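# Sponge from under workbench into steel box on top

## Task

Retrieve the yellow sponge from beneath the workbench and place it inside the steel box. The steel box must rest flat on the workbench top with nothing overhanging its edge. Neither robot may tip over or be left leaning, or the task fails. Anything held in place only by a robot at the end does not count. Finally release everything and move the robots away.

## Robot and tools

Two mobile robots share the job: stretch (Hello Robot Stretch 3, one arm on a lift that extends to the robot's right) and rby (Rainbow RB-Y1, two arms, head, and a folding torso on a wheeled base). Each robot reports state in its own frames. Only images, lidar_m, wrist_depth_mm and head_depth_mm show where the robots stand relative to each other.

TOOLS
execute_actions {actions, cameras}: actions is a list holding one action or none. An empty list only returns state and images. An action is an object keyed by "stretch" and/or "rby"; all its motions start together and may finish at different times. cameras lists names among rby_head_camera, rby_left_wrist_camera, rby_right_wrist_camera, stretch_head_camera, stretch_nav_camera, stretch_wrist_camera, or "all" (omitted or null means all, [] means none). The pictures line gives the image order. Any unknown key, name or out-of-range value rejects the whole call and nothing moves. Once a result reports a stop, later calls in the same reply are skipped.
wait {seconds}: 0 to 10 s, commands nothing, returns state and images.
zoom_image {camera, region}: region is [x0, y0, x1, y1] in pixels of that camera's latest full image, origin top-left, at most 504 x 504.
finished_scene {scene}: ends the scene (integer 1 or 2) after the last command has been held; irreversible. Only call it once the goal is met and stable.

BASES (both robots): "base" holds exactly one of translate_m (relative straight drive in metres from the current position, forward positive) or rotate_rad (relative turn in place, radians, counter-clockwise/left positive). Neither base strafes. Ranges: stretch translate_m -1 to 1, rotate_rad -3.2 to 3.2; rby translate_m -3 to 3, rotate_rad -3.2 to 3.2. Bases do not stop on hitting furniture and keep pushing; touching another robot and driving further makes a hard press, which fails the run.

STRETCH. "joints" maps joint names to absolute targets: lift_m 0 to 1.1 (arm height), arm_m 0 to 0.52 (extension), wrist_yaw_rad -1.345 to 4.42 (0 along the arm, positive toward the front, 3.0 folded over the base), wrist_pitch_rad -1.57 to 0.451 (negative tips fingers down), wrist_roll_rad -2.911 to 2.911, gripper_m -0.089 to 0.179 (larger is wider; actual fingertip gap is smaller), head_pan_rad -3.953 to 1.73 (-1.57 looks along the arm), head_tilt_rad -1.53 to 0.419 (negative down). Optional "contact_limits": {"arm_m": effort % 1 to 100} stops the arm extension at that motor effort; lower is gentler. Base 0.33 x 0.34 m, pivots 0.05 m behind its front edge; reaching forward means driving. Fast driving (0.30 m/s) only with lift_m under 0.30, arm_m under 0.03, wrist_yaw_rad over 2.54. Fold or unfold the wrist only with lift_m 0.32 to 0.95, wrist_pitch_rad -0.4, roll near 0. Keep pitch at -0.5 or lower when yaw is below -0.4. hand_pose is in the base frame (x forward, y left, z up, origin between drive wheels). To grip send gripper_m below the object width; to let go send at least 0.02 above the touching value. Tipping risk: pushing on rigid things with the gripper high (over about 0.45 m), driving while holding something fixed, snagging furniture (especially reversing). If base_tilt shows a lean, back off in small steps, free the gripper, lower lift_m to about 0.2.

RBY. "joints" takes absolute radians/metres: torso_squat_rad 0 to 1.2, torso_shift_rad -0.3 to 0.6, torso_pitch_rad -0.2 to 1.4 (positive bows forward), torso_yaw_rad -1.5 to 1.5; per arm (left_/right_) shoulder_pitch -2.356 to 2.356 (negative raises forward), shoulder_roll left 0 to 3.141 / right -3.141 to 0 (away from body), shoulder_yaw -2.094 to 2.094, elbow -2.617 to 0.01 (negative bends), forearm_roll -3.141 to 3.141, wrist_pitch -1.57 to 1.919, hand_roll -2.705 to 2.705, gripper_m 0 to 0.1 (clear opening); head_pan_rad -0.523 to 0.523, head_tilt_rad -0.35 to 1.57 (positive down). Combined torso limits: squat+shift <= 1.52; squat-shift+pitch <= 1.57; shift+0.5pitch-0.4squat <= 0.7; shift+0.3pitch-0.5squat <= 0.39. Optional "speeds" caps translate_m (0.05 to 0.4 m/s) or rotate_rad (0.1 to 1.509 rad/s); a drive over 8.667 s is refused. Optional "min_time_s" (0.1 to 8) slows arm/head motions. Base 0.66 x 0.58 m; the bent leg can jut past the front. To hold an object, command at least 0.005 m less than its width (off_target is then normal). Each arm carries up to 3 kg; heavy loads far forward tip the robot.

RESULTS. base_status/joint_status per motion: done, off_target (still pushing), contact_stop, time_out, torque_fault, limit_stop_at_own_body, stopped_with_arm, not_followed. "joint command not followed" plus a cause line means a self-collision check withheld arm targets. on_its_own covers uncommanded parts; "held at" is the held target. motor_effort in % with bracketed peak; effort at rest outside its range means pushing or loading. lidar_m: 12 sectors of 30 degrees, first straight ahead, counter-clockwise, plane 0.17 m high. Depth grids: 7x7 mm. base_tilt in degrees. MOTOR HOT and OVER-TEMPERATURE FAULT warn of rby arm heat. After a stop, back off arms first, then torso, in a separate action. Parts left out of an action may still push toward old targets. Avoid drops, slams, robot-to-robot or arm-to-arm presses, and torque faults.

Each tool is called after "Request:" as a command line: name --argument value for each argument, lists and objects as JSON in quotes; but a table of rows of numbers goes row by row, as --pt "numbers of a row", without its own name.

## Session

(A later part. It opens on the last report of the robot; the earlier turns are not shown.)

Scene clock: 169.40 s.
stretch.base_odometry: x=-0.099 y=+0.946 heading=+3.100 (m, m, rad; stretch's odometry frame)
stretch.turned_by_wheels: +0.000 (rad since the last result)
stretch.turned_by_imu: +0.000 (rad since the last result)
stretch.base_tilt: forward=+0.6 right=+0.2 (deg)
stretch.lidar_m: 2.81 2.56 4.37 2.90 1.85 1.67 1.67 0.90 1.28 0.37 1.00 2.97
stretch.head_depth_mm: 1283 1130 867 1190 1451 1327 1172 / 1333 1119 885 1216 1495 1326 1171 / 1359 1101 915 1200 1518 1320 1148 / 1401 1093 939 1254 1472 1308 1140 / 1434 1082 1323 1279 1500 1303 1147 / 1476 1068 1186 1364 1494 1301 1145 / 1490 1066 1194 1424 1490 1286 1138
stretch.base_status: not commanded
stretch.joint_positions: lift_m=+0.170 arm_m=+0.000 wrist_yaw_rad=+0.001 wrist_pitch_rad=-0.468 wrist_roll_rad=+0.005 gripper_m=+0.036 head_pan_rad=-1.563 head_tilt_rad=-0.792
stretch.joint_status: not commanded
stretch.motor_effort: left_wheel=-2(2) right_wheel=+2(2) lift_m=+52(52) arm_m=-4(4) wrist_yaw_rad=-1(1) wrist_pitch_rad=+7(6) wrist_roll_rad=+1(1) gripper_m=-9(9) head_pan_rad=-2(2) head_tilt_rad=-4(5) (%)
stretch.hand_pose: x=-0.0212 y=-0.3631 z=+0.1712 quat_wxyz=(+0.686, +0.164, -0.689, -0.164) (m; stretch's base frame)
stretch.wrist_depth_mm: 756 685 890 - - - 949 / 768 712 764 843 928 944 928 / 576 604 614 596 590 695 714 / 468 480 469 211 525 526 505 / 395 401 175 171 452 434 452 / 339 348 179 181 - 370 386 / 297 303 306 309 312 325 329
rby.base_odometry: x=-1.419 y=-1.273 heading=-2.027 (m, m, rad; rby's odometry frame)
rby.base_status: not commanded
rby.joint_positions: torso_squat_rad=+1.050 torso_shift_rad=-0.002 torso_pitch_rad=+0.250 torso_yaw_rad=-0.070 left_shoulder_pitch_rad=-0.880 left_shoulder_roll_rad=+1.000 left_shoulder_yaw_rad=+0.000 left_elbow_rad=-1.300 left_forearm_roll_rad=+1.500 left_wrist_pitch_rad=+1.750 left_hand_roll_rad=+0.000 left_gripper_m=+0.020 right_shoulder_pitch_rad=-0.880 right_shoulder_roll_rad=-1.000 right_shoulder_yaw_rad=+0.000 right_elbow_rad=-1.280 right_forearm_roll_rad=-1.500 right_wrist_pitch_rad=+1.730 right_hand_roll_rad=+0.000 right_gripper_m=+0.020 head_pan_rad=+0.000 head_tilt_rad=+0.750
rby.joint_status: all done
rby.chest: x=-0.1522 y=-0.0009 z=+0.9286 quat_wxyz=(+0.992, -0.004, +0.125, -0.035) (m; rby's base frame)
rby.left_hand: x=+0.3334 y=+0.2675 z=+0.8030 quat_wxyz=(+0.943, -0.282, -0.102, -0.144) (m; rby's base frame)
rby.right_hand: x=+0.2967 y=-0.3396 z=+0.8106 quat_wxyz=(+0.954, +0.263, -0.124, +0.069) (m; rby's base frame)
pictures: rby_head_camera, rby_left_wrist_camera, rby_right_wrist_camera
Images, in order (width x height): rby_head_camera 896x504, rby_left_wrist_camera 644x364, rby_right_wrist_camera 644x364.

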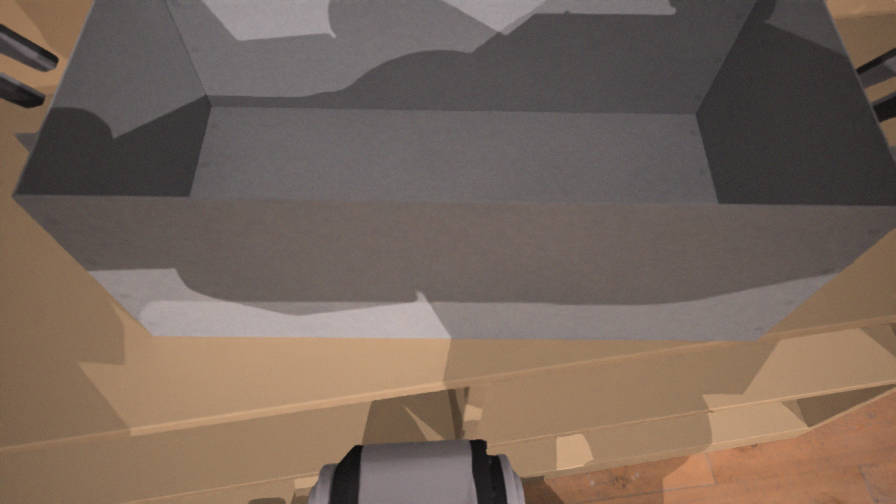

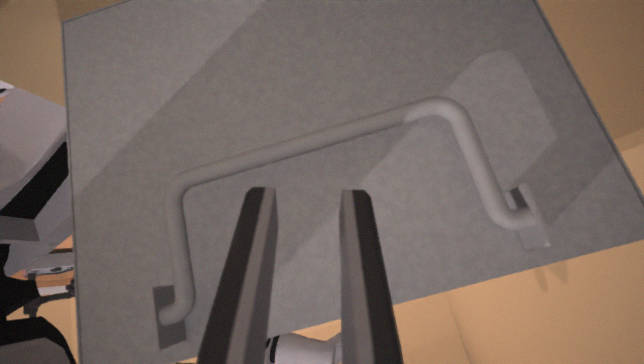

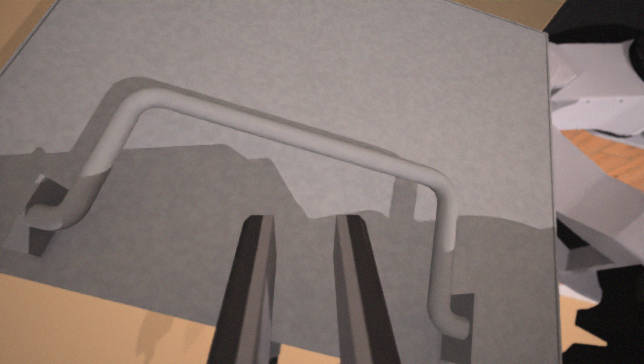

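Request:
execute_actions --actions '[{"rby":{"joints":{"torso_squat_rad":1.17}}}]' --cameras '[]'

Request:
execute_actions --actions '[{"rby":{"min_time_s":2,"joints":{"left_forearm_roll_rad":1.68,"right_forearm_roll_rad":-1.68}}}]' --cameras '["rby_left_wrist_camera","rby_right_wrist_camera","rby_head_camera"]'

Scene clock: 171.30 s.
stretch.base_odometry: x=-0.099 y=+0.946 heading=+3.100 (m, m, rad; stretch's odometry frame)
stretch.turned_by_wheels: +0.000 (rad since the last result)
stretch.turned_by_imu: +0.000 (rad since the last result)
stretch.base_tilt: forward=+0.5 right=+0.3 (deg)
stretch.lidar_m: 2.81 2.55 4.37 2.89 1.85 1.67 1.67 0.90 1.28 0.36 1.01 2.96
stretch.head_depth_mm: 1284 1128 868 1184 1448 1331 1174 / 1329 1116 891 1210 1494 1329 1160 / 1359 1107 910 1200 1518 1312 1158 / 1400 1099 941 1257 1473 1307 1129 / 1427 1086 1323 1278 1470 1303 1141 / 1481 1078 1181 1370 1487 1297 1145 / 1486 1055 1199 1436 1498 1299 1140
stretch.base_status: not commanded
stretch.joint_positions: lift_m=+0.170 arm_m=+0.000 wrist_yaw_rad=+0.001 wrist_pitch_rad=-0.468 wrist_roll_rad=+0.005 gripper_m=+0.036 head_pan_rad=-1.563 head_tilt_rad=-0.792
stretch.joint_status: not commanded
stretch.motor_effort: left_wheel=-2(2) right_wheel=+2(2) lift_m=+52(52) arm_m=-4(3) wrist_yaw_rad=-1(1) wrist_pitch_rad=+6(6) wrist_roll_rad=+1(1) gripper_m=-10(10) head_pan_rad=-3(2) head_tilt_rad=-4(5) (%)
stretch.hand_pose: x=-0.0212 y=-0.3631 z=+0.1712 quat_wxyz=(+0.686, +0.164, -0.689, -0.164) (m; stretch's base frame)
stretch.wrist_depth_mm: 741 692 873 - - - 932 / 744 726 771 864 898 942 940 / 580 585 615 600 580 687 702 / 468 476 474 212 518 530 504 / 399 404 175 171 443 446 451 / 341 350 181 182 - 372 380 / 299 302 308 310 316 327 329
rby.base_odometry: x=-1.418 y=-1.272 heading=-2.027 (m, m, rad; rby's odometry frame)
rby.base_status: not commanded
rby.joint_positions: torso_squat_rad=+1.170 torso_shift_rad=-0.003 torso_pitch_rad=+0.249 torso_yaw_rad=-0.070 left_shoulder_pitch_rad=-0.880 left_shoulder_roll_rad=+1.000 left_shoulder_yaw_rad=+0.000 left_elbow_rad=-1.300 left_forearm_roll_rad=+1.500 left_wrist_pitch_rad=+1.750 left_hand_roll_rad=+0.000 left_gripper_m=+0.020 right_shoulder_pitch_rad=-0.880 right_shoulder_roll_rad=-1.000 right_shoulder_yaw_rad=+0.000 right_elbow_rad=-1.280 right_forearm_roll_rad=-1.500 right_wrist_pitch_rad=+1.730 right_hand_roll_rad=+0.000 right_gripper_m=+0.020 head_pan_rad=+0.000 head_tilt_rad=+0.750
rby.joint_status: all done
rby.chest: x=-0.1528 y=-0.0008 z=+0.8535 quat_wxyz=(+0.992, -0.004, +0.124, -0.035) (m; rby's base frame)
rby.left_hand: x=+0.3330 y=+0.2676 z=+0.7284 quat_wxyz=(+0.943, -0.282, -0.103, -0.144) (m; rby's base frame)
rby.right_hand: x=+0.2963 y=-0.3394 z=+0.7361 quat_wxyz=(+0.954, +0.263, -0.125, +0.069) (m; rby's base frame)
pictures: none
No camera images: the call's "cameras" was empty. Leave "cameras" out to get every camera's image.

Scene clock: 172.77 s.
stretch.base_odometry: x=-0.099 y=+0.946 heading=+3.100 (m, m, rad; stretch's odometry frame)
stretch.turned_by_wheels: +0.000 (rad since the last result)
stretch.turned_by_imu: +0.000 (rad since the last result)
stretch.base_tilt: forward=+0.6 right=+0.2 (deg)
stretch.lidar_m: 2.81 2.55 4.35 2.89 1.86 1.67 1.67 0.90 1.28 0.36 1.00 2.96
stretch.head_depth_mm: 1290 1127 869 1187 1450 1319 1170 / 1335 1118 886 1206 1491 1321 1158 / 1363 1107 918 1212 1506 1318 1155 / 1400 1101 943 1264 1474 1313 1137 / 1436 1082 1315 1286 1476 1308 1145 / 1484 1071 1183 1366 1500 1301 1142 / 1488 1063 1191 1429 1497 1289 1140
stretch.base_status: not commanded
stretch.joint_positions: lift_m=+0.170 arm_m=+0.000 wrist_yaw_rad=+0.001 wrist_pitch_rad=-0.468 wrist_roll_rad=+0.005 gripper_m=+0.036 head_pan_rad=-1.563 head_tilt_rad=-0.792
stretch.joint_status: not commanded
stretch.motor_effort: left_wheel=-2(2) right_wheel=+2(2) lift_m=+52(52) arm_m=-3(4) wrist_yaw_rad=-1(1) wrist_pitch_rad=+7(6) wrist_roll_rad=+1(1) gripper_m=-10(9) head_pan_rad=-3(2) head_tilt_rad=-4(5) (%)
stretch.hand_pose: x=-0.0212 y=-0.3631 z=+0.1712 quat_wxyz=(+0.686, +0.164, -0.689, -0.164) (m; stretch's base frame)
stretch.wrist_depth_mm: 741 676 860 - - - 920 / 748 706 783 865 910 953 957 / 587 608 608 605 577 677 687 / 468 478 476 210 528 526 501 / 395 406 175 171 442 441 450 / 344 343 181 183 - 379 380 / 298 305 305 313 315 328 332
rby.base_odometry: x=-1.418 y=-1.272 heading=-2.027 (m, m, rad; rby's odometry frame)
rby.base_status: not commanded
rby.joint_positions: torso_squat_rad=+1.170 torso_shift_rad=-0.003 torso_pitch_rad=+0.249 torso_yaw_rad=-0.070 left_shoulder_pitch_rad=-0.876 left_shoulder_roll_rad=+1.006 left_shoulder_yaw_rad=+0.000 left_elbow_rad=-1.296 left_forearm_roll_rad=+1.594 left_wrist_pitch_rad=+1.751 left_hand_roll_rad=+0.000 left_gripper_m=+0.020 right_shoulder_pitch_rad=-0.872 right_shoulder_roll_rad=-1.005 right_shoulder_yaw_rad=+0.001 right_elbow_rad=-1.276 right_forearm_roll_rad=-1.593 right_wrist_pitch_rad=+1.731 right_hand_roll_rad=+0.000 right_gripper_m=+0.020 head_pan_rad=+0.000 head_tilt_rad=+0.750
rby.joint_status: left_forearm_roll_rad contact_stop (moved +0.094 of +0.180); right_forearm_roll_rad contact_stop (moved -0.093 of -0.180)
rby.on_its_own: left_forearm_roll_rad is held at +1.595, not at your +1.680, since a contact_stop; right_forearm_roll_rad is held at -1.594, not at your -1.680, since a contact_stop
rby.chest: x=-0.1526 y=-0.0008 z=+0.8535 quat_wxyz=(+0.992, -0.004, +0.124, -0.035) (m; rby's base frame)
rby.left_hand: x=+0.3252 y=+0.2547 z=+0.7382 quat_wxyz=(+0.929, -0.323, -0.096, -0.153) (m; rby's base frame)
rby.right_hand: x=+0.2899 y=-0.3255 z=+0.7437 quat_wxyz=(+0.942, +0.304, -0.120, +0.077) (m; rby's base frame)
pictures: rby_head_camera, rby_left_wrist_camera, rby_right_wrist_camera
Images, in order (width x height): rby_head_camera 896x504, rby_left_wrist_camera 644x364, rby_right_wrist_camera 644x364.

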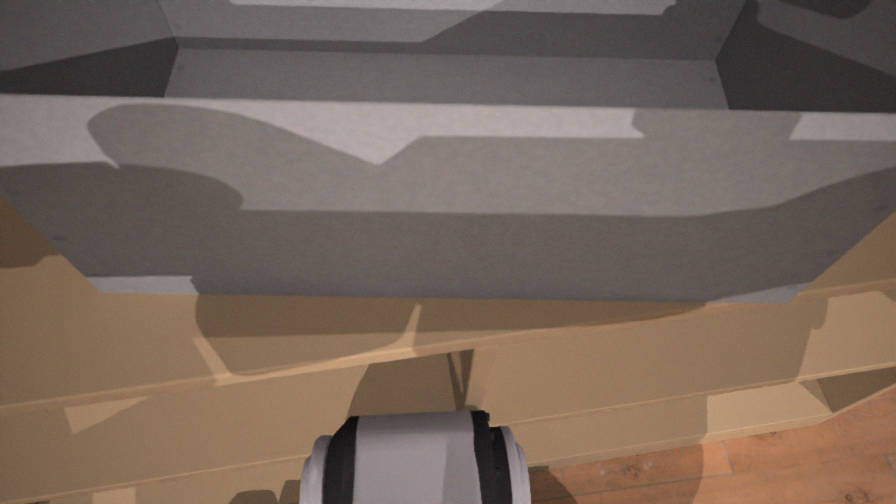

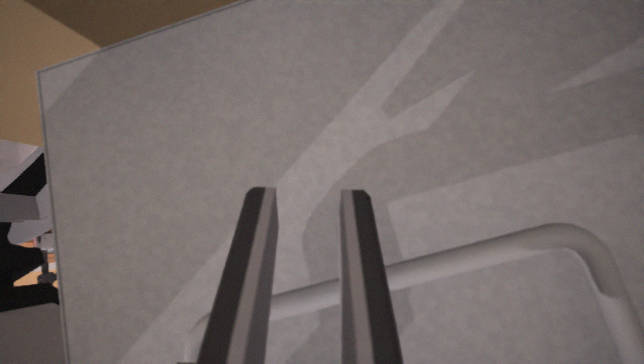

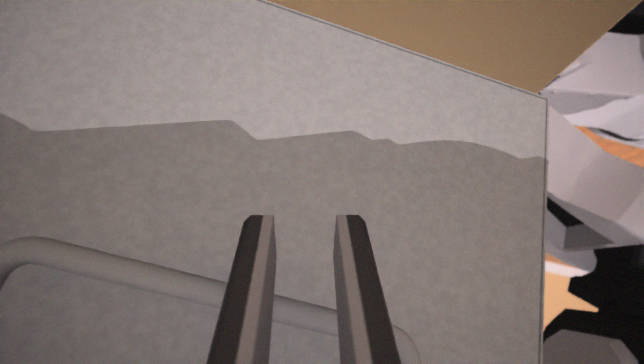

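Request:
execute_actions --actions '[{"rby":{"joints":{"torso_squat_rad":1.05}}}]' --cameras '["rby_left_wrist_camera","rby_right_wrist_camera","rby_head_camera"]'

Scene clock: 174.57 s.
stretch.base_odometry: x=-0.099 y=+0.946 heading=+3.100 (m, m, rad; stretch's odometry frame)
stretch.turned_by_wheels: +0.000 (rad since the last result)
stretch.turned_by_imu: +0.000 (rad since the last result)
stretch.base_tilt: forward=+0.7 right=+0.3 (deg)
stretch.lidar_m: 2.81 2.57 4.37 2.88 1.85 1.67 1.67 0.90 1.28 0.37 1.00 2.97
stretch.head_depth_mm: 1288 1132 871 1192 1443 1325 1167 / 1328 1112 885 1206 1499 1326 1170 / 1362 1108 914 1205 1514 1332 1160 / 1396 1099 934 1255 1480 1311 1136 / 1440 1080 1328 1288 1484 1319 1142 / 1496 1071 1182 1363 1494 1305 1139 / 1481 1068 1198 1423 1483 1292 1143
stretch.base_status: not commanded
stretch.joint_positions: lift_m=+0.170 arm_m=+0.000 wrist_yaw_rad=+0.001 wrist_pitch_rad=-0.468 wrist_roll_rad=+0.005 gripper_m=+0.036 head_pan_rad=-1.563 head_tilt_rad=-0.792
stretch.joint_status: not commanded
stretch.motor_effort: left_wheel=-2(2) right_wheel=+2(2) lift_m=+52(52) arm_m=-3(3) wrist_yaw_rad=-1(3) wrist_pitch_rad=+6(6) wrist_roll_rad=+1(1) gripper_m=-10(10) head_pan_rad=-2(2) head_tilt_rad=-5(5) (%)
stretch.hand_pose: x=-0.0212 y=-0.3631 z=+0.1712 quat_wxyz=(+0.686, +0.164, -0.689, -0.164) (m; stretch's base frame)
stretch.wrist_depth_mm: 771 687 876 - - - 941 / 748 716 762 883 902 961 947 / 575 594 614 609 589 687 715 / 467 481 471 213 514 529 507 / 390 401 174 171 450 435 448 / 339 347 181 181 - 376 383 / 298 303 308 311 317 327 334
rby.base_odometry: x=-1.419 y=-1.273 heading=-2.027 (m, m, rad; rby's odometry frame)
rby.base_status: not commanded
rby.joint_positions: torso_squat_rad=+1.050 torso_shift_rad=-0.001 torso_pitch_rad=+0.252 torso_yaw_rad=-0.070 left_shoulder_pitch_rad=-0.874 left_shoulder_roll_rad=+1.006 left_shoulder_yaw_rad=-0.001 left_elbow_rad=-1.295 left_forearm_roll_rad=+1.593 left_wrist_pitch_rad=+1.751 left_hand_roll_rad=+0.000 left_gripper_m=+0.020 right_shoulder_pitch_rad=-0.870 right_shoulder_roll_rad=-1.005 right_shoulder_yaw_rad=+0.002 right_elbow_rad=-1.275 right_forearm_roll_rad=-1.592 right_wrist_pitch_rad=+1.731 right_hand_roll_rad=+0.000 right_gripper_m=+0.020 head_pan_rad=+0.000 head_tilt_rad=+0.750
rby.joint_status: all done
rby.on_its_own: left_forearm_roll_rad is held at +1.595, not at your +1.680, since a contact_stop; right_forearm_roll_rad is held at -1.594, not at your -1.680, since a contact_stop
rby.chest: x=-0.1515 y=-0.0009 z=+0.9286 quat_wxyz=(+0.991, -0.004, +0.125, -0.035) (m; rby's base frame)
rby.left_hand: x=+0.3256 y=+0.2553 z=+0.8106 quat_wxyz=(+0.930, -0.322, -0.093, -0.151) (m; rby's base frame)
rby.right_hand: x=+0.2901 y=-0.3264 z=+0.8161 quat_wxyz=(+0.943, +0.304, -0.117, +0.076) (m; rby's base frame)
pictures: rby_head_camera, rby_left_wrist_camera, rby_right_wrist_camera
Images, in order (width x height): rby_head_camera 896x504, rby_left_wrist_camera 644x364, rby_right_wrist_camera 644x364.

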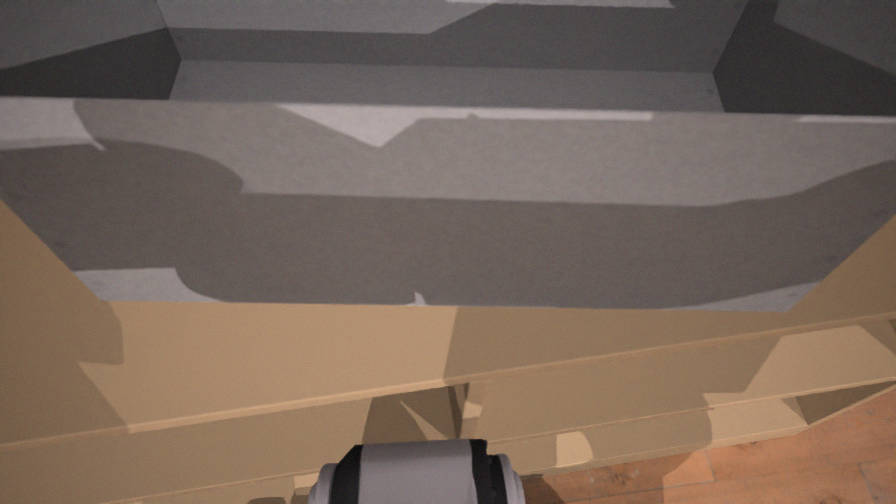

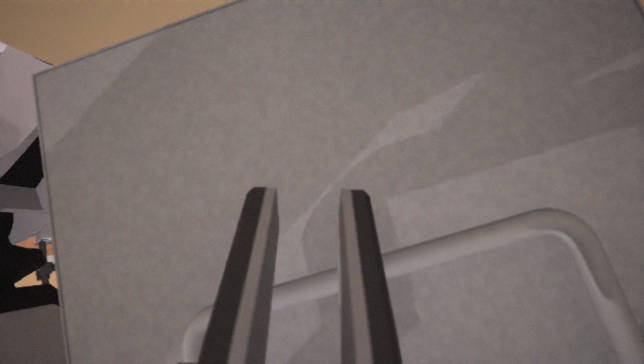

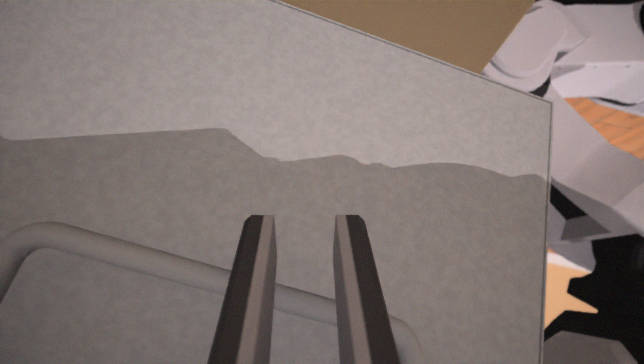

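Request:
execute_actions --actions '[{"rby":{"joints":{"torso_squat_rad":0.2}}}]' --cameras '["rby_head_camera"]'

Request:
execute_actions --actions '[{"rby":{"base":{"translate_m":-0.6},"speeds":{"translate_m":0.2},"joints":{"head_tilt_rad":0.5}}}]' --cameras '["rby_head_camera","stretch_nav_camera"]'

Scene clock: 178.60 s.
stretch.base_odometry: x=-0.099 y=+0.946 heading=+3.100 (m, m, rad; stretch's odometry frame)
stretch.turned_by_wheels: +0.000 (rad since the last result)
stretch.turned_by_imu: +0.001 (rad since the last result)
stretch.base_tilt: forward=+0.6 right=+0.3 (deg)
stretch.lidar_m: 2.80 2.55 4.38 2.89 1.85 1.67 1.67 0.90 1.28 0.36 1.01 2.97
stretch.head_depth_mm: 1284 1128 871 1197 1449 1321 1171 / 1328 1118 886 1208 1499 1318 1160 / 1361 1105 910 1197 1525 1314 1156 / 1401 1095 935 1261 1477 1308 1127 / 1449 1089 1322 1289 1492 1304 1147 / 1493 1072 1187 1361 1487 1308 1148 / 1487 1065 1187 1436 1489 1297 1137
stretch.base_status: not commanded
stretch.joint_positions: lift_m=+0.170 arm_m=+0.000 wrist_yaw_rad=+0.001 wrist_pitch_rad=-0.468 wrist_roll_rad=+0.005 gripper_m=+0.036 head_pan_rad=-1.563 head_tilt_rad=-0.792
stretch.joint_status: not commanded
stretch.motor_effort: left_wheel=-2(2) right_wheel=+2(2) lift_m=+52(52) arm_m=-3(4) wrist_yaw_rad=-2(2) wrist_pitch_rad=+6(6) wrist_roll_rad=+1(1) gripper_m=-9(9) head_pan_rad=-2(2) head_tilt_rad=-5(5) (%)
stretch.hand_pose: x=-0.0212 y=-0.3631 z=+0.1712 quat_wxyz=(+0.686, +0.164, -0.689, -0.164) (m; stretch's base frame)
stretch.wrist_depth_mm: 742 681 873 - - - 925 / 744 723 776 844 888 981 984 / 577 591 620 591 580 688 719 / 478 478 472 212 512 531 503 / 390 397 174 171 446 445 452 / 340 351 181 182 - 375 380 / 298 303 308 308 312 326 329
rby.base_odometry: x=-1.419 y=-1.273 heading=-2.027 (m, m, rad; rby's odometry frame)
rby.base_status: not commanded
rby.joint_positions: torso_squat_rad=+0.200 torso_shift_rad=-0.001 torso_pitch_rad=+0.252 torso_yaw_rad=-0.070 left_shoulder_pitch_rad=-0.873 left_shoulder_roll_rad=+1.006 left_shoulder_yaw_rad=-0.001 left_elbow_rad=-1.295 left_forearm_roll_rad=+1.593 left_wrist_pitch_rad=+1.751 left_hand_roll_rad=+0.000 left_gripper_m=+0.019 right_shoulder_pitch_rad=-0.869 right_shoulder_roll_rad=-1.005 right_shoulder_yaw_rad=+0.002 right_elbow_rad=-1.274 right_forearm_roll_rad=-1.592 right_wrist_pitch_rad=+1.731 right_hand_roll_rad=+0.000 right_gripper_m=+0.020 head_pan_rad=+0.000 head_tilt_rad=+0.750
rby.joint_status: all done
rby.on_its_own: left_forearm_roll_rad is held at +1.595, not at your +1.680, since a contact_stop; right_forearm_roll_rad is held at -1.594, not at your -1.680, since a contact_stop
rby.chest: x=-0.1518 y=-0.0012 z=+1.2662 quat_wxyz=(+0.991, -0.004, +0.126, -0.035) (m; rby's base frame)
rby.left_hand: x=+0.3251 y=+0.2552 z=+1.1480 quat_wxyz=(+0.930, -0.322, -0.093, -0.151) (m; rby's base frame)
rby.right_hand: x=+0.2896 y=-0.3270 z=+1.1535 quat_wxyz=(+0.943, +0.304, -0.117, +0.075) (m; rby's base frame)
pictures: rby_head_camera
Images, in order (width x height): rby_head_camera 896x504.

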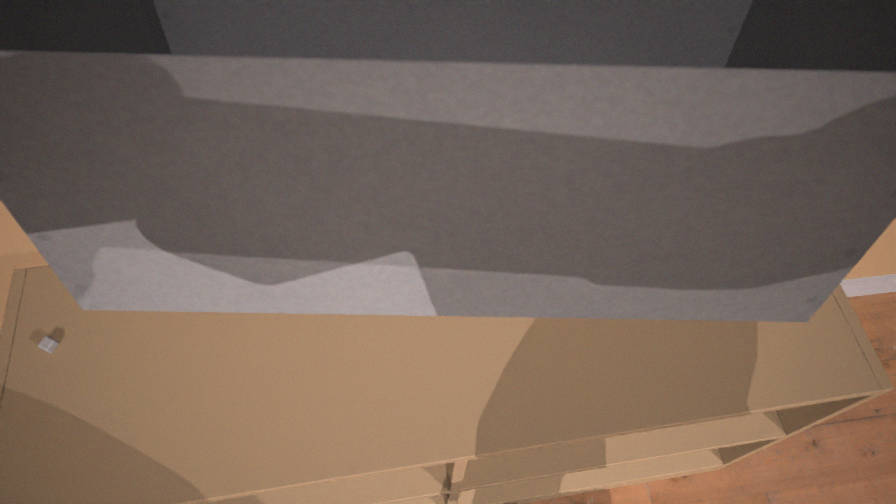

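Scene clock: 182.47 s.
stretch.base_odometry: x=-0.099 y=+0.946 heading=+3.100 (m, m, rad; stretch's odometry frame)
stretch.turned_by_wheels: +0.000 (rad since the last result)
stretch.turned_by_imu: +0.001 (rad since the last result)
stretch.base_tilt: forward=+0.8 right=+0.4 (deg)
stretch.lidar_m: 2.86 2.20 4.38 2.89 1.85 1.67 1.67 0.90 1.28 0.36 1.01 2.97
stretch.head_depth_mm: 1288 1126 871 1183 1450 1334 1166 / 1332 1120 888 1211 1486 1331 1164 / 1357 1099 912 1205 1510 1312 1156 / 1397 1093 935 1263 1475 1301 1137 / 1443 1083 1327 1289 1488 1298 1149 / 1487 1069 1184 1357 1498 1302 1144 / 1478 1063 1189 1433 1485 1290 1148
stretch.base_status: not commanded
stretch.joint_positions: lift_m=+0.170 arm_m=+0.000 wrist_yaw_rad=+0.001 wrist_pitch_rad=-0.468 wrist_roll_rad=+0.005 gripper_m=+0.036 head_pan_rad=-1.563 head_tilt_rad=-0.792
stretch.joint_status: not commanded
stretch.motor_effort: left_wheel=-2(2) right_wheel=+2(1) lift_m=+52(52) arm_m=-4(3) wrist_yaw_rad=-2(1) wrist_pitch_rad=+6(6) wrist_roll_rad=+2(1) gripper_m=-10(10) head_pan_rad=-2(2) head_tilt_rad=-5(5) (%)
stretch.hand_pose: x=-0.0212 y=-0.3631 z=+0.1712 quat_wxyz=(+0.686, +0.164, -0.689, -0.164) (m; stretch's base frame)
stretch.wrist_depth_mm: 719 691 868 - - - 953 / 749 706 787 892 915 934 922 / 580 607 619 611 584 679 710 / 468 483 478 210 523 539 499 / 382 406 174 171 450 440 444 / 340 348 181 180 - 371 380 / 300 301 305 311 314 325 330
rby.base_odometry: x=-1.155 y=-0.734 heading=-2.025 (m, m, rad; rby's odometry frame)
rby.base_status: done
rby.joint_positions: torso_squat_rad=+0.200 torso_shift_rad=-0.001 torso_pitch_rad=+0.252 torso_yaw_rad=-0.070 left_shoulder_pitch_rad=-0.873 left_shoulder_roll_rad=+1.007 left_shoulder_yaw_rad=-0.001 left_elbow_rad=-1.295 left_forearm_roll_rad=+1.592 left_wrist_pitch_rad=+1.751 left_hand_roll_rad=+0.000 left_gripper_m=+0.019 right_shoulder_pitch_rad=-0.869 right_shoulder_roll_rad=-1.006 right_shoulder_yaw_rad=+0.002 right_elbow_rad=-1.274 right_forearm_roll_rad=-1.592 right_wrist_pitch_rad=+1.732 right_hand_roll_rad=+0.000 right_gripper_m=+0.019 head_pan_rad=+0.000 head_tilt_rad=+0.500
rby.joint_status: all done
rby.on_its_own: left_forearm_roll_rad is held at +1.595, not at your +1.680, since a contact_stop; right_forearm_roll_rad is held at -1.594, not at your -1.680, since a contact_stop
rby.chest: x=-0.1519 y=-0.0012 z=+1.2662 quat_wxyz=(+0.991, -0.004, +0.126, -0.035) (m; rby's base frame)
rby.left_hand: x=+0.3251 y=+0.2555 z=+1.1480 quat_wxyz=(+0.930, -0.321, -0.093, -0.151) (m; rby's base frame)
rby.right_hand: x=+0.2896 y=-0.3273 z=+1.1535 quat_wxyz=(+0.943, +0.303, -0.116, +0.075) (m; rby's base frame)
pictures: rby_head_camera, stretch_nav_camera (sideways: a quarter turn counterclockwise sets it upright)
Images, in order (width x height): rby_head_camera 896x504, stretch_nav_camera 672x504.

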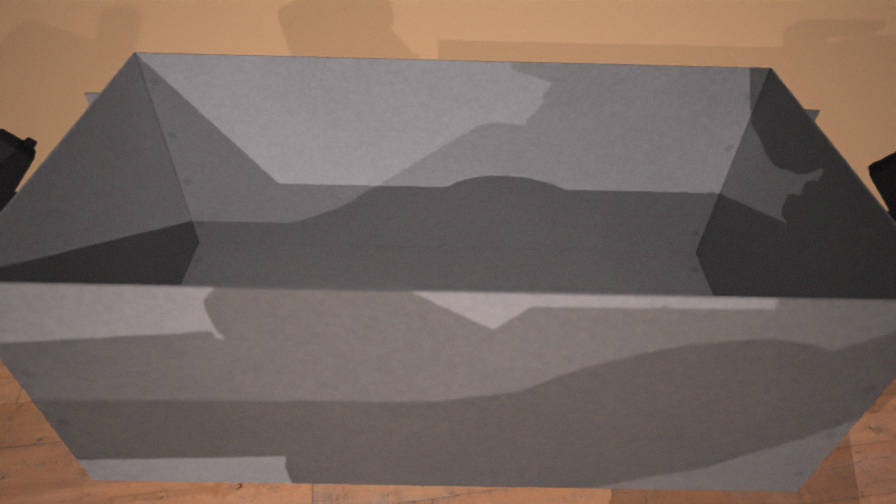

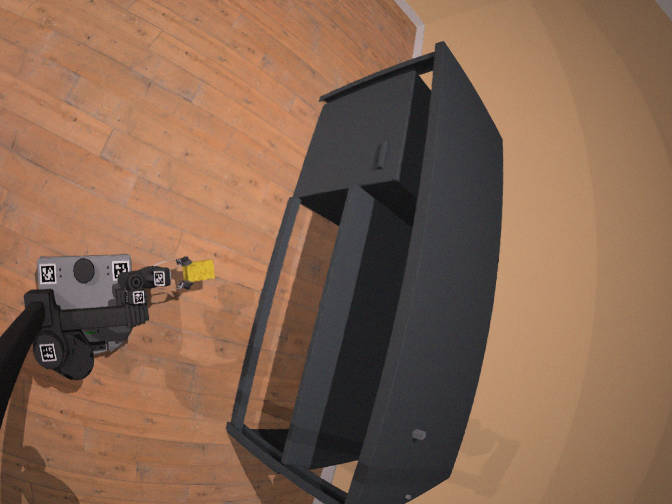

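Request:
execute_actions --actions '[{"stretch":{"base":{"translate_m":-0.8}},"rby":{"base":{"translate_m":-1.0},"speeds":{"translate_m":0.25}}}]' --cameras '["stretch_nav_camera"]'

Request:
execute_actions --actions '[{"rby":{"base":{"rotate_rad":-1.5},"speeds":{"rotate_rad":0.5},"joints":{"head_tilt_rad":0.0}}}]' --cameras '["rby_head_camera","stretch_nav_camera"]'

Scene clock: 193.40 s.
stretch.base_odometry: x=+0.700 y=+0.912 heading=+3.100 (m, m, rad; stretch's odometry frame)
stretch.turned_by_wheels: +0.000 (rad since the last result)
stretch.turned_by_imu: +0.000 (rad since the last result)
stretch.base_tilt: forward=+0.7 right=+0.4 (deg)
stretch.lidar_m: 3.66 2.37 2.40 1.63 1.02 0.92 0.95 1.17 1.23 0.36 1.44 1.46
stretch.head_depth_mm: 1047 1161 1322 1530 1535 1325 1165 / 1074 1156 1370 1607 1523 1321 1168 / 1118 1107 920 1302 1477 1315 1156 / 1167 1089 846 752 1055 1234 1148 / 1212 1086 845 725 985 1254 1149 / 1265 1077 832 744 1076 1287 1146 / 1299 1063 831 1094 1397 1288 1136
stretch.base_status: done
stretch.joint_positions: lift_m=+0.170 arm_m=+0.000 wrist_yaw_rad=+0.001 wrist_pitch_rad=-0.468 wrist_roll_rad=+0.005 gripper_m=+0.036 head_pan_rad=-1.563 head_tilt_rad=-0.792
stretch.joint_status: not commanded
stretch.motor_effort: left_wheel=-2(6) right_wheel=+2(2) lift_m=+52(52) arm_m=-4(4) wrist_yaw_rad=-2(2) wrist_pitch_rad=+7(7) wrist_roll_rad=+1(1) gripper_m=-11(10) head_pan_rad=-2(2) head_tilt_rad=-5(4) (%)
stretch.hand_pose: x=-0.0212 y=-0.3631 z=+0.1712 quat_wxyz=(+0.686, +0.164, -0.689, -0.164) (m; stretch's base frame)
stretch.wrist_depth_mm: - - 256 360 880 816 734 / 766 785 281 406 860 846 813 / 486 592 306 438 667 697 714 / 457 428 337 213 522 535 550 / 394 407 175 171 452 443 452 / 345 347 181 182 - 375 379 / 299 305 307 309 313 325 333
rby.base_odometry: x=-0.716 y=+0.165 heading=-2.024 (m, m, rad; rby's odometry frame)
rby.base_status: done
rby.joint_positions: torso_squat_rad=+0.200 torso_shift_rad=-0.001 torso_pitch_rad=+0.252 torso_yaw_rad=-0.070 left_shoulder_pitch_rad=-0.873 left_shoulder_roll_rad=+1.007 left_shoulder_yaw_rad=-0.001 left_elbow_rad=-1.295 left_forearm_roll_rad=+1.592 left_wrist_pitch_rad=+1.751 left_hand_roll_rad=+0.000 left_gripper_m=+0.019 right_shoulder_pitch_rad=-0.869 right_shoulder_roll_rad=-1.006 right_shoulder_yaw_rad=+0.002 right_elbow_rad=-1.274 right_forearm_roll_rad=-1.592 right_wrist_pitch_rad=+1.732 right_hand_roll_rad=+0.000 right_gripper_m=+0.019 head_pan_rad=+0.000 head_tilt_rad=+0.500
rby.joint_status: not commanded
rby.on_its_own: left_forearm_roll_rad is held at +1.595, not at your +1.680, since a contact_stop; right_forearm_roll_rad is held at -1.594, not at your -1.680, since a contact_stop
rby.chest: x=-0.1518 y=-0.0012 z=+1.2662 quat_wxyz=(+0.991, -0.004, +0.126, -0.035) (m; rby's base frame)
rby.left_hand: x=+0.3251 y=+0.2557 z=+1.1479 quat_wxyz=(+0.930, -0.321, -0.093, -0.150) (m; rby's base frame)
rby.right_hand: x=+0.2896 y=-0.3274 z=+1.1534 quat_wxyz=(+0.943, +0.303, -0.116, +0.075) (m; rby's base frame)
pictures: stretch_nav_camera (sideways: a quarter turn counterclockwise sets it upright)
Images, in order (width x height): stretch_nav_camera 672x504.

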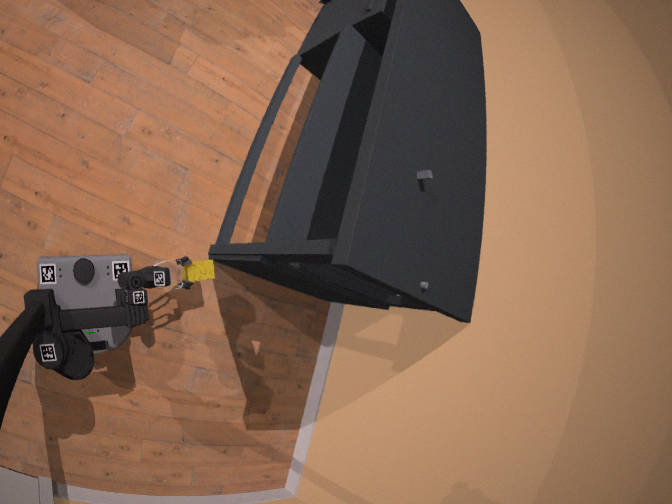

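Scene clock: 197.73 s.
stretch.base_odometry: x=+0.700 y=+0.912 heading=+3.100 (m, m, rad; stretch's odometry frame)
stretch.turned_by_wheels: +0.000 (rad since the last result)
stretch.turned_by_imu: +0.001 (rad since the last result)
stretch.base_tilt: forward=+0.7 right=+0.2 (deg)
stretch.lidar_m: 3.67 2.54 4.65 1.63 1.02 0.92 0.95 1.17 1.23 0.36 1.44 1.45
stretch.head_depth_mm: 1035 1159 1329 1534 1537 1329 1167 / 1077 1160 1374 1607 1534 1334 1167 / 1128 1111 912 1300 1484 1315 1158 / 1165 1097 848 752 1058 1246 1131 / 1206 1084 843 726 987 1253 1151 / 1264 1079 835 742 1070 1289 1141 / 1311 1063 825 1090 1391 1286 1138
stretch.base_status: not commanded
stretch.joint_positions: lift_m=+0.170 arm_m=+0.000 wrist_yaw_rad=+0.001 wrist_pitch_rad=-0.468 wrist_roll_rad=+0.005 gripper_m=+0.036 head_pan_rad=-1.563 head_tilt_rad=-0.792
stretch.joint_status: not commanded
stretch.motor_effort: left_wheel=-1(2) right_wheel=+2(2) lift_m=+52(52) arm_m=-3(4) wrist_yaw_rad=-2(1) wrist_pitch_rad=+6(6) wrist_roll_rad=+1(1) gripper_m=-9(10) head_pan_rad=-2(3) head_tilt_rad=-5(5) (%)
stretch.hand_pose: x=-0.0212 y=-0.3631 z=+0.1712 quat_wxyz=(+0.686, +0.164, -0.689, -0.164) (m; stretch's base frame)
stretch.wrist_depth_mm: - - 257 356 859 813 763 / 764 769 281 404 854 839 812 / 490 603 303 432 656 702 726 / 472 432 342 212 515 546 553 / 398 400 174 171 449 438 442 / 344 348 181 181 - 371 377 / 300 307 304 314 317 329 331
rby.base_odometry: x=-0.716 y=+0.165 heading=+2.760 (m, m, rad; rby's odometry frame)
rby.base_status: done
rby.joint_positions: torso_squat_rad=+0.200 torso_shift_rad=-0.001 torso_pitch_rad=+0.252 torso_yaw_rad=-0.070 left_shoulder_pitch_rad=-0.873 left_shoulder_roll_rad=+1.007 left_shoulder_yaw_rad=-0.001 left_elbow_rad=-1.295 left_forearm_roll_rad=+1.592 left_wrist_pitch_rad=+1.751 left_hand_roll_rad=+0.000 left_gripper_m=+0.019 right_shoulder_pitch_rad=-0.869 right_shoulder_roll_rad=-1.006 right_shoulder_yaw_rad=+0.002 right_elbow_rad=-1.274 right_forearm_roll_rad=-1.592 right_wrist_pitch_rad=+1.732 right_hand_roll_rad=+0.000 right_gripper_m=+0.020 head_pan_rad=+0.000 head_tilt_rad=+0.000
rby.joint_status: all done
rby.on_its_own: left_forearm_roll_rad is held at +1.595, not at your +1.680, since a contact_stop; right_forearm_roll_rad is held at -1.594, not at your -1.680, since a contact_stop
rby.chest: x=-0.1518 y=-0.0012 z=+1.2662 quat_wxyz=(+0.991, -0.004, +0.126, -0.035) (m; rby's base frame)
rby.left_hand: x=+0.3251 y=+0.2557 z=+1.1479 quat_wxyz=(+0.930, -0.321, -0.093, -0.150) (m; rby's base frame)
rby.right_hand: x=+0.2896 y=-0.3275 z=+1.1534 quat_wxyz=(+0.943, +0.303, -0.116, +0.075) (m; rby's base frame)
pictures: rby_head_camera, stretch_nav_camera (sideways: a quarter turn counterclockwise sets it upright)
Images, in order (width x height): rby_head_camera 896x504, stretch_nav_camera 672x504.

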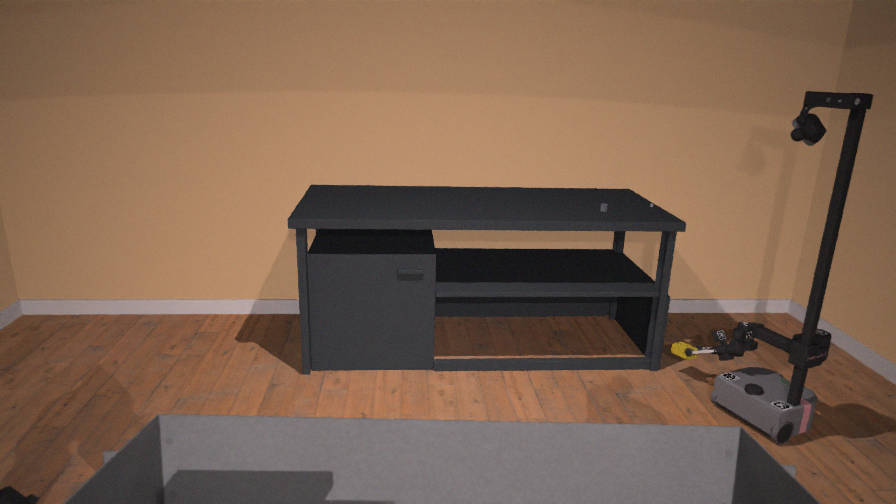

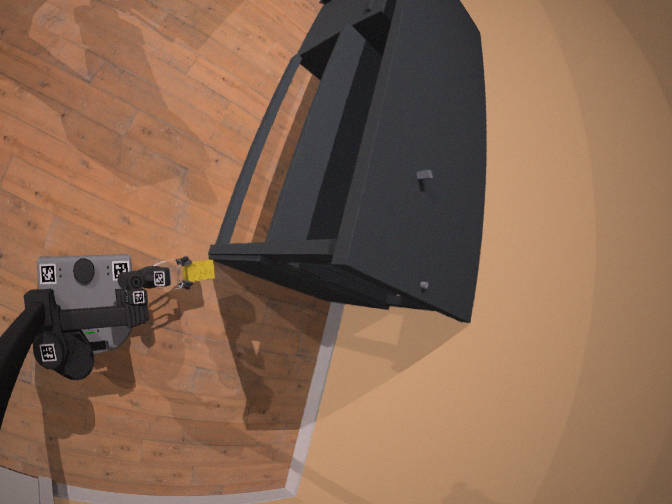

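Request:
execute_actions --actions '[{"rby":{"base":{"rotate_rad":-0.1},"speeds":{"rotate_rad":0.3},"joints":{"torso_yaw_rad":0}}}]' --cameras '[]'

Request:
execute_actions --actions '[{"rby":{"base":{"translate_m":2.0},"speeds":{"translate_m":0.3},"joints":{"head_tilt_rad":0.2}}}]' --cameras '["rby_head_camera","stretch_nav_camera"]'

Scene clock: 199.63 s.
stretch.base_odometry: x=+0.700 y=+0.912 heading=+3.100 (m, m, rad; stretch's odometry frame)
stretch.turned_by_wheels: +0.000 (rad since the last result)
stretch.turned_by_imu: +0.000 (rad since the last result)
stretch.base_tilt: forward=+0.7 right=+0.4 (deg)
stretch.lidar_m: 3.66 2.55 4.63 1.62 1.02 0.92 0.95 1.17 1.22 0.36 1.44 1.45
stretch.head_depth_mm: 1033 1169 1322 1521 1529 1321 1167 / 1074 1164 1367 1609 1517 1332 1163 / 1116 1110 917 1310 1491 1314 1152 / 1170 1098 847 754 1058 1236 1141 / 1213 1092 840 726 985 1260 1148 / 1265 1078 838 742 1073 1295 1147 / 1300 1068 831 1094 1391 1293 1138
stretch.base_status: not commanded
stretch.joint_positions: lift_m=+0.170 arm_m=+0.000 wrist_yaw_rad=+0.001 wrist_pitch_rad=-0.468 wrist_roll_rad=+0.005 gripper_m=+0.036 head_pan_rad=-1.563 head_tilt_rad=-0.792
stretch.joint_status: not commanded
stretch.motor_effort: left_wheel=-2(2) right_wheel=+2(2) lift_m=+52(52) arm_m=-3(3) wrist_yaw_rad=-1(1) wrist_pitch_rad=+6(7) wrist_roll_rad=+2(1) gripper_m=-11(10) head_pan_rad=-3(2) head_tilt_rad=-5(5) (%)
stretch.hand_pose: x=-0.0212 y=-0.3631 z=+0.1712 quat_wxyz=(+0.686, +0.164, -0.689, -0.164) (m; stretch's base frame)
stretch.wrist_depth_mm: - - 256 363 839 814 791 / 767 798 279 404 855 837 783 / 479 599 305 439 648 696 717 / 460 431 340 211 519 534 553 / 392 406 174 171 447 438 450 / 339 348 180 182 - 375 382 / 303 303 307 313 313 324 329
rby.base_odometry: x=-0.716 y=+0.165 heading=+2.660 (m, m, rad; rby's odometry frame)
rby.base_status: done
rby.joint_positions: torso_squat_rad=+0.200 torso_shift_rad=-0.001 torso_pitch_rad=+0.252 torso_yaw_rad=+0.000 left_shoulder_pitch_rad=-0.873 left_shoulder_roll_rad=+1.007 left_shoulder_yaw_rad=-0.001 left_elbow_rad=-1.295 left_forearm_roll_rad=+1.592 left_wrist_pitch_rad=+1.751 left_hand_roll_rad=+0.000 left_gripper_m=+0.019 right_shoulder_pitch_rad=-0.869 right_shoulder_roll_rad=-1.006 right_shoulder_yaw_rad=+0.002 right_elbow_rad=-1.274 right_forearm_roll_rad=-1.592 right_wrist_pitch_rad=+1.732 right_hand_roll_rad=+0.000 right_gripper_m=+0.020 head_pan_rad=+0.000 head_tilt_rad=+0.000
rby.joint_status: all done
rby.on_its_own: left_forearm_roll_rad is held at +1.595, not at your +1.680, since a contact_stop; right_forearm_roll_rad is held at -1.594, not at your -1.680, since a contact_stop
rby.chest: x=-0.1518 y=-0.0011 z=+1.2662 quat_wxyz=(+0.992, +0.001, +0.126, +0.000) (m; rby's base frame)
rby.left_hand: x=+0.3066 y=+0.2896 z=+1.1527 quat_wxyz=(+0.938, -0.310, -0.103, -0.120) (m; rby's base frame)
rby.right_hand: x=+0.3106 y=-0.2947 z=+1.1481 quat_wxyz=(+0.937, +0.315, -0.107, +0.106) (m; rby's base frame)
pictures: none
No camera images: the call's "cameras" was empty. Leave "cameras" out to get every camera's image.

Scene clock: 207.33 s.
stretch.base_odometry: x=+0.700 y=+0.912 heading=+3.100 (m, m, rad; stretch's odometry frame)
stretch.turned_by_wheels: +0.000 (rad since the last result)
stretch.turned_by_imu: +0.001 (rad since the last result)
stretch.base_tilt: forward=+0.6 right=+0.4 (deg)
stretch.lidar_m: 1.05 4.27 4.65 1.62 1.02 0.92 0.95 1.17 1.23 0.36 1.44 1.45
stretch.head_depth_mm: 1036 1166 1318 1517 1543 1325 1166 / 1074 1159 1373 1607 1529 1325 1162 / 1125 1100 915 1308 1479 1321 1160 / 1168 1092 851 753 1061 1243 1131 / 1222 1090 841 725 982 1254 1154 / 1273 1074 835 743 1064 1295 1144 / 1304 1061 831 1089 1403 1284 1143
stretch.base_status: not commanded
stretch.joint_positions: lift_m=+0.170 arm_m=+0.000 wrist_yaw_rad=+0.001 wrist_pitch_rad=-0.468 wrist_roll_rad=+0.005 gripper_m=+0.036 head_pan_rad=-1.563 head_tilt_rad=-0.792
stretch.joint_status: not commanded
stretch.motor_effort: left_wheel=-2(2) right_wheel=+2(2) lift_m=+52(52) arm_m=-4(3) wrist_yaw_rad=-1(1) wrist_pitch_rad=+6(7) wrist_roll_rad=+1(1) gripper_m=-10(11) head_pan_rad=-2(3) head_tilt_rad=-5(5) (%)
stretch.hand_pose: x=-0.0212 y=-0.3631 z=+0.1712 quat_wxyz=(+0.686, +0.164, -0.689, -0.164) (m; stretch's base frame)
stretch.wrist_depth_mm: - - 256 363 863 826 773 / 756 788 280 409 853 832 819 / 482 603 309 433 665 689 713 / 456 433 343 211 531 544 543 / 390 402 175 172 439 434 446 / 338 347 180 182 - 373 381 / 298 303 305 309 313 328 331
rby.base_odometry: x=-2.488 y=+1.092 heading=+2.660 (m, m, rad; rby's odometry frame)
rby.base_status: done
rby.joint_positions: torso_squat_rad=+0.200 torso_shift_rad=-0.001 torso_pitch_rad=+0.252 torso_yaw_rad=+0.000 left_shoulder_pitch_rad=-0.873 left_shoulder_roll_rad=+1.007 left_shoulder_yaw_rad=-0.001 left_elbow_rad=-1.295 left_forearm_roll_rad=+1.592 left_wrist_pitch_rad=+1.751 left_hand_roll_rad=+0.000 left_gripper_m=+0.019 right_shoulder_pitch_rad=-0.869 right_shoulder_roll_rad=-1.006 right_shoulder_yaw_rad=+0.002 right_elbow_rad=-1.274 right_forearm_roll_rad=-1.592 right_wrist_pitch_rad=+1.732 right_hand_roll_rad=+0.000 right_gripper_m=+0.020 head_pan_rad=+0.000 head_tilt_rad=+0.200
rby.joint_status: all done
rby.on_its_own: left_forearm_roll_rad is held at +1.595, not at your +1.680, since a contact_stop; right_forearm_roll_rad is held at -1.594, not at your -1.680, since a contact_stop
rby.chest: x=-0.1517 y=-0.0012 z=+1.2662 quat_wxyz=(+0.992, +0.001, +0.126, +0.000) (m; rby's base frame)
rby.left_hand: x=+0.3067 y=+0.2895 z=+1.1527 quat_wxyz=(+0.938, -0.310, -0.103, -0.120) (m; rby's base frame)
rby.right_hand: x=+0.3107 y=-0.2947 z=+1.1480 quat_wxyz=(+0.937, +0.315, -0.107, +0.106) (m; rby's base frame)
pictures: rby_head_camera, stretch_nav_camera (sideways: a quarter turn counterclockwise sets it upright)
Images, in order (width x height): rby_head_camera 896x504, stretch_nav_camera 672x504.

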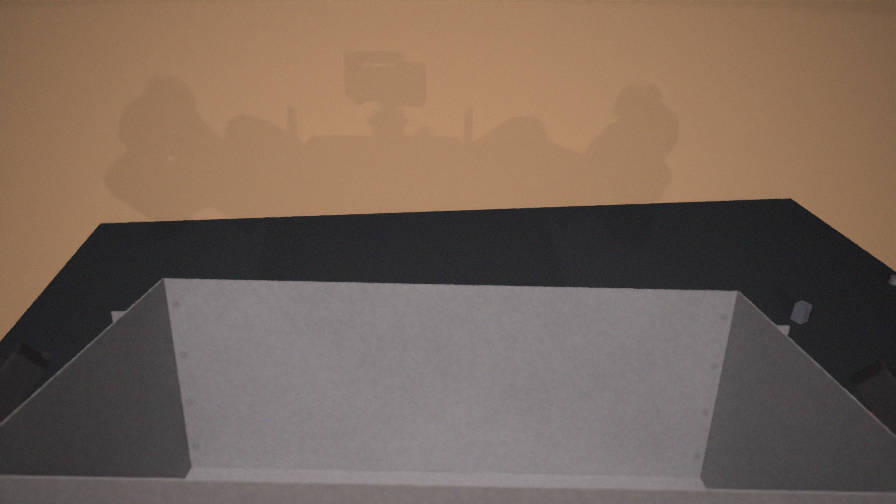

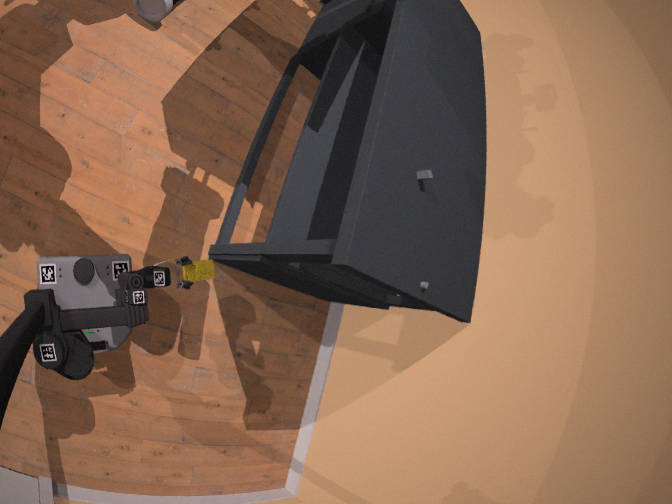

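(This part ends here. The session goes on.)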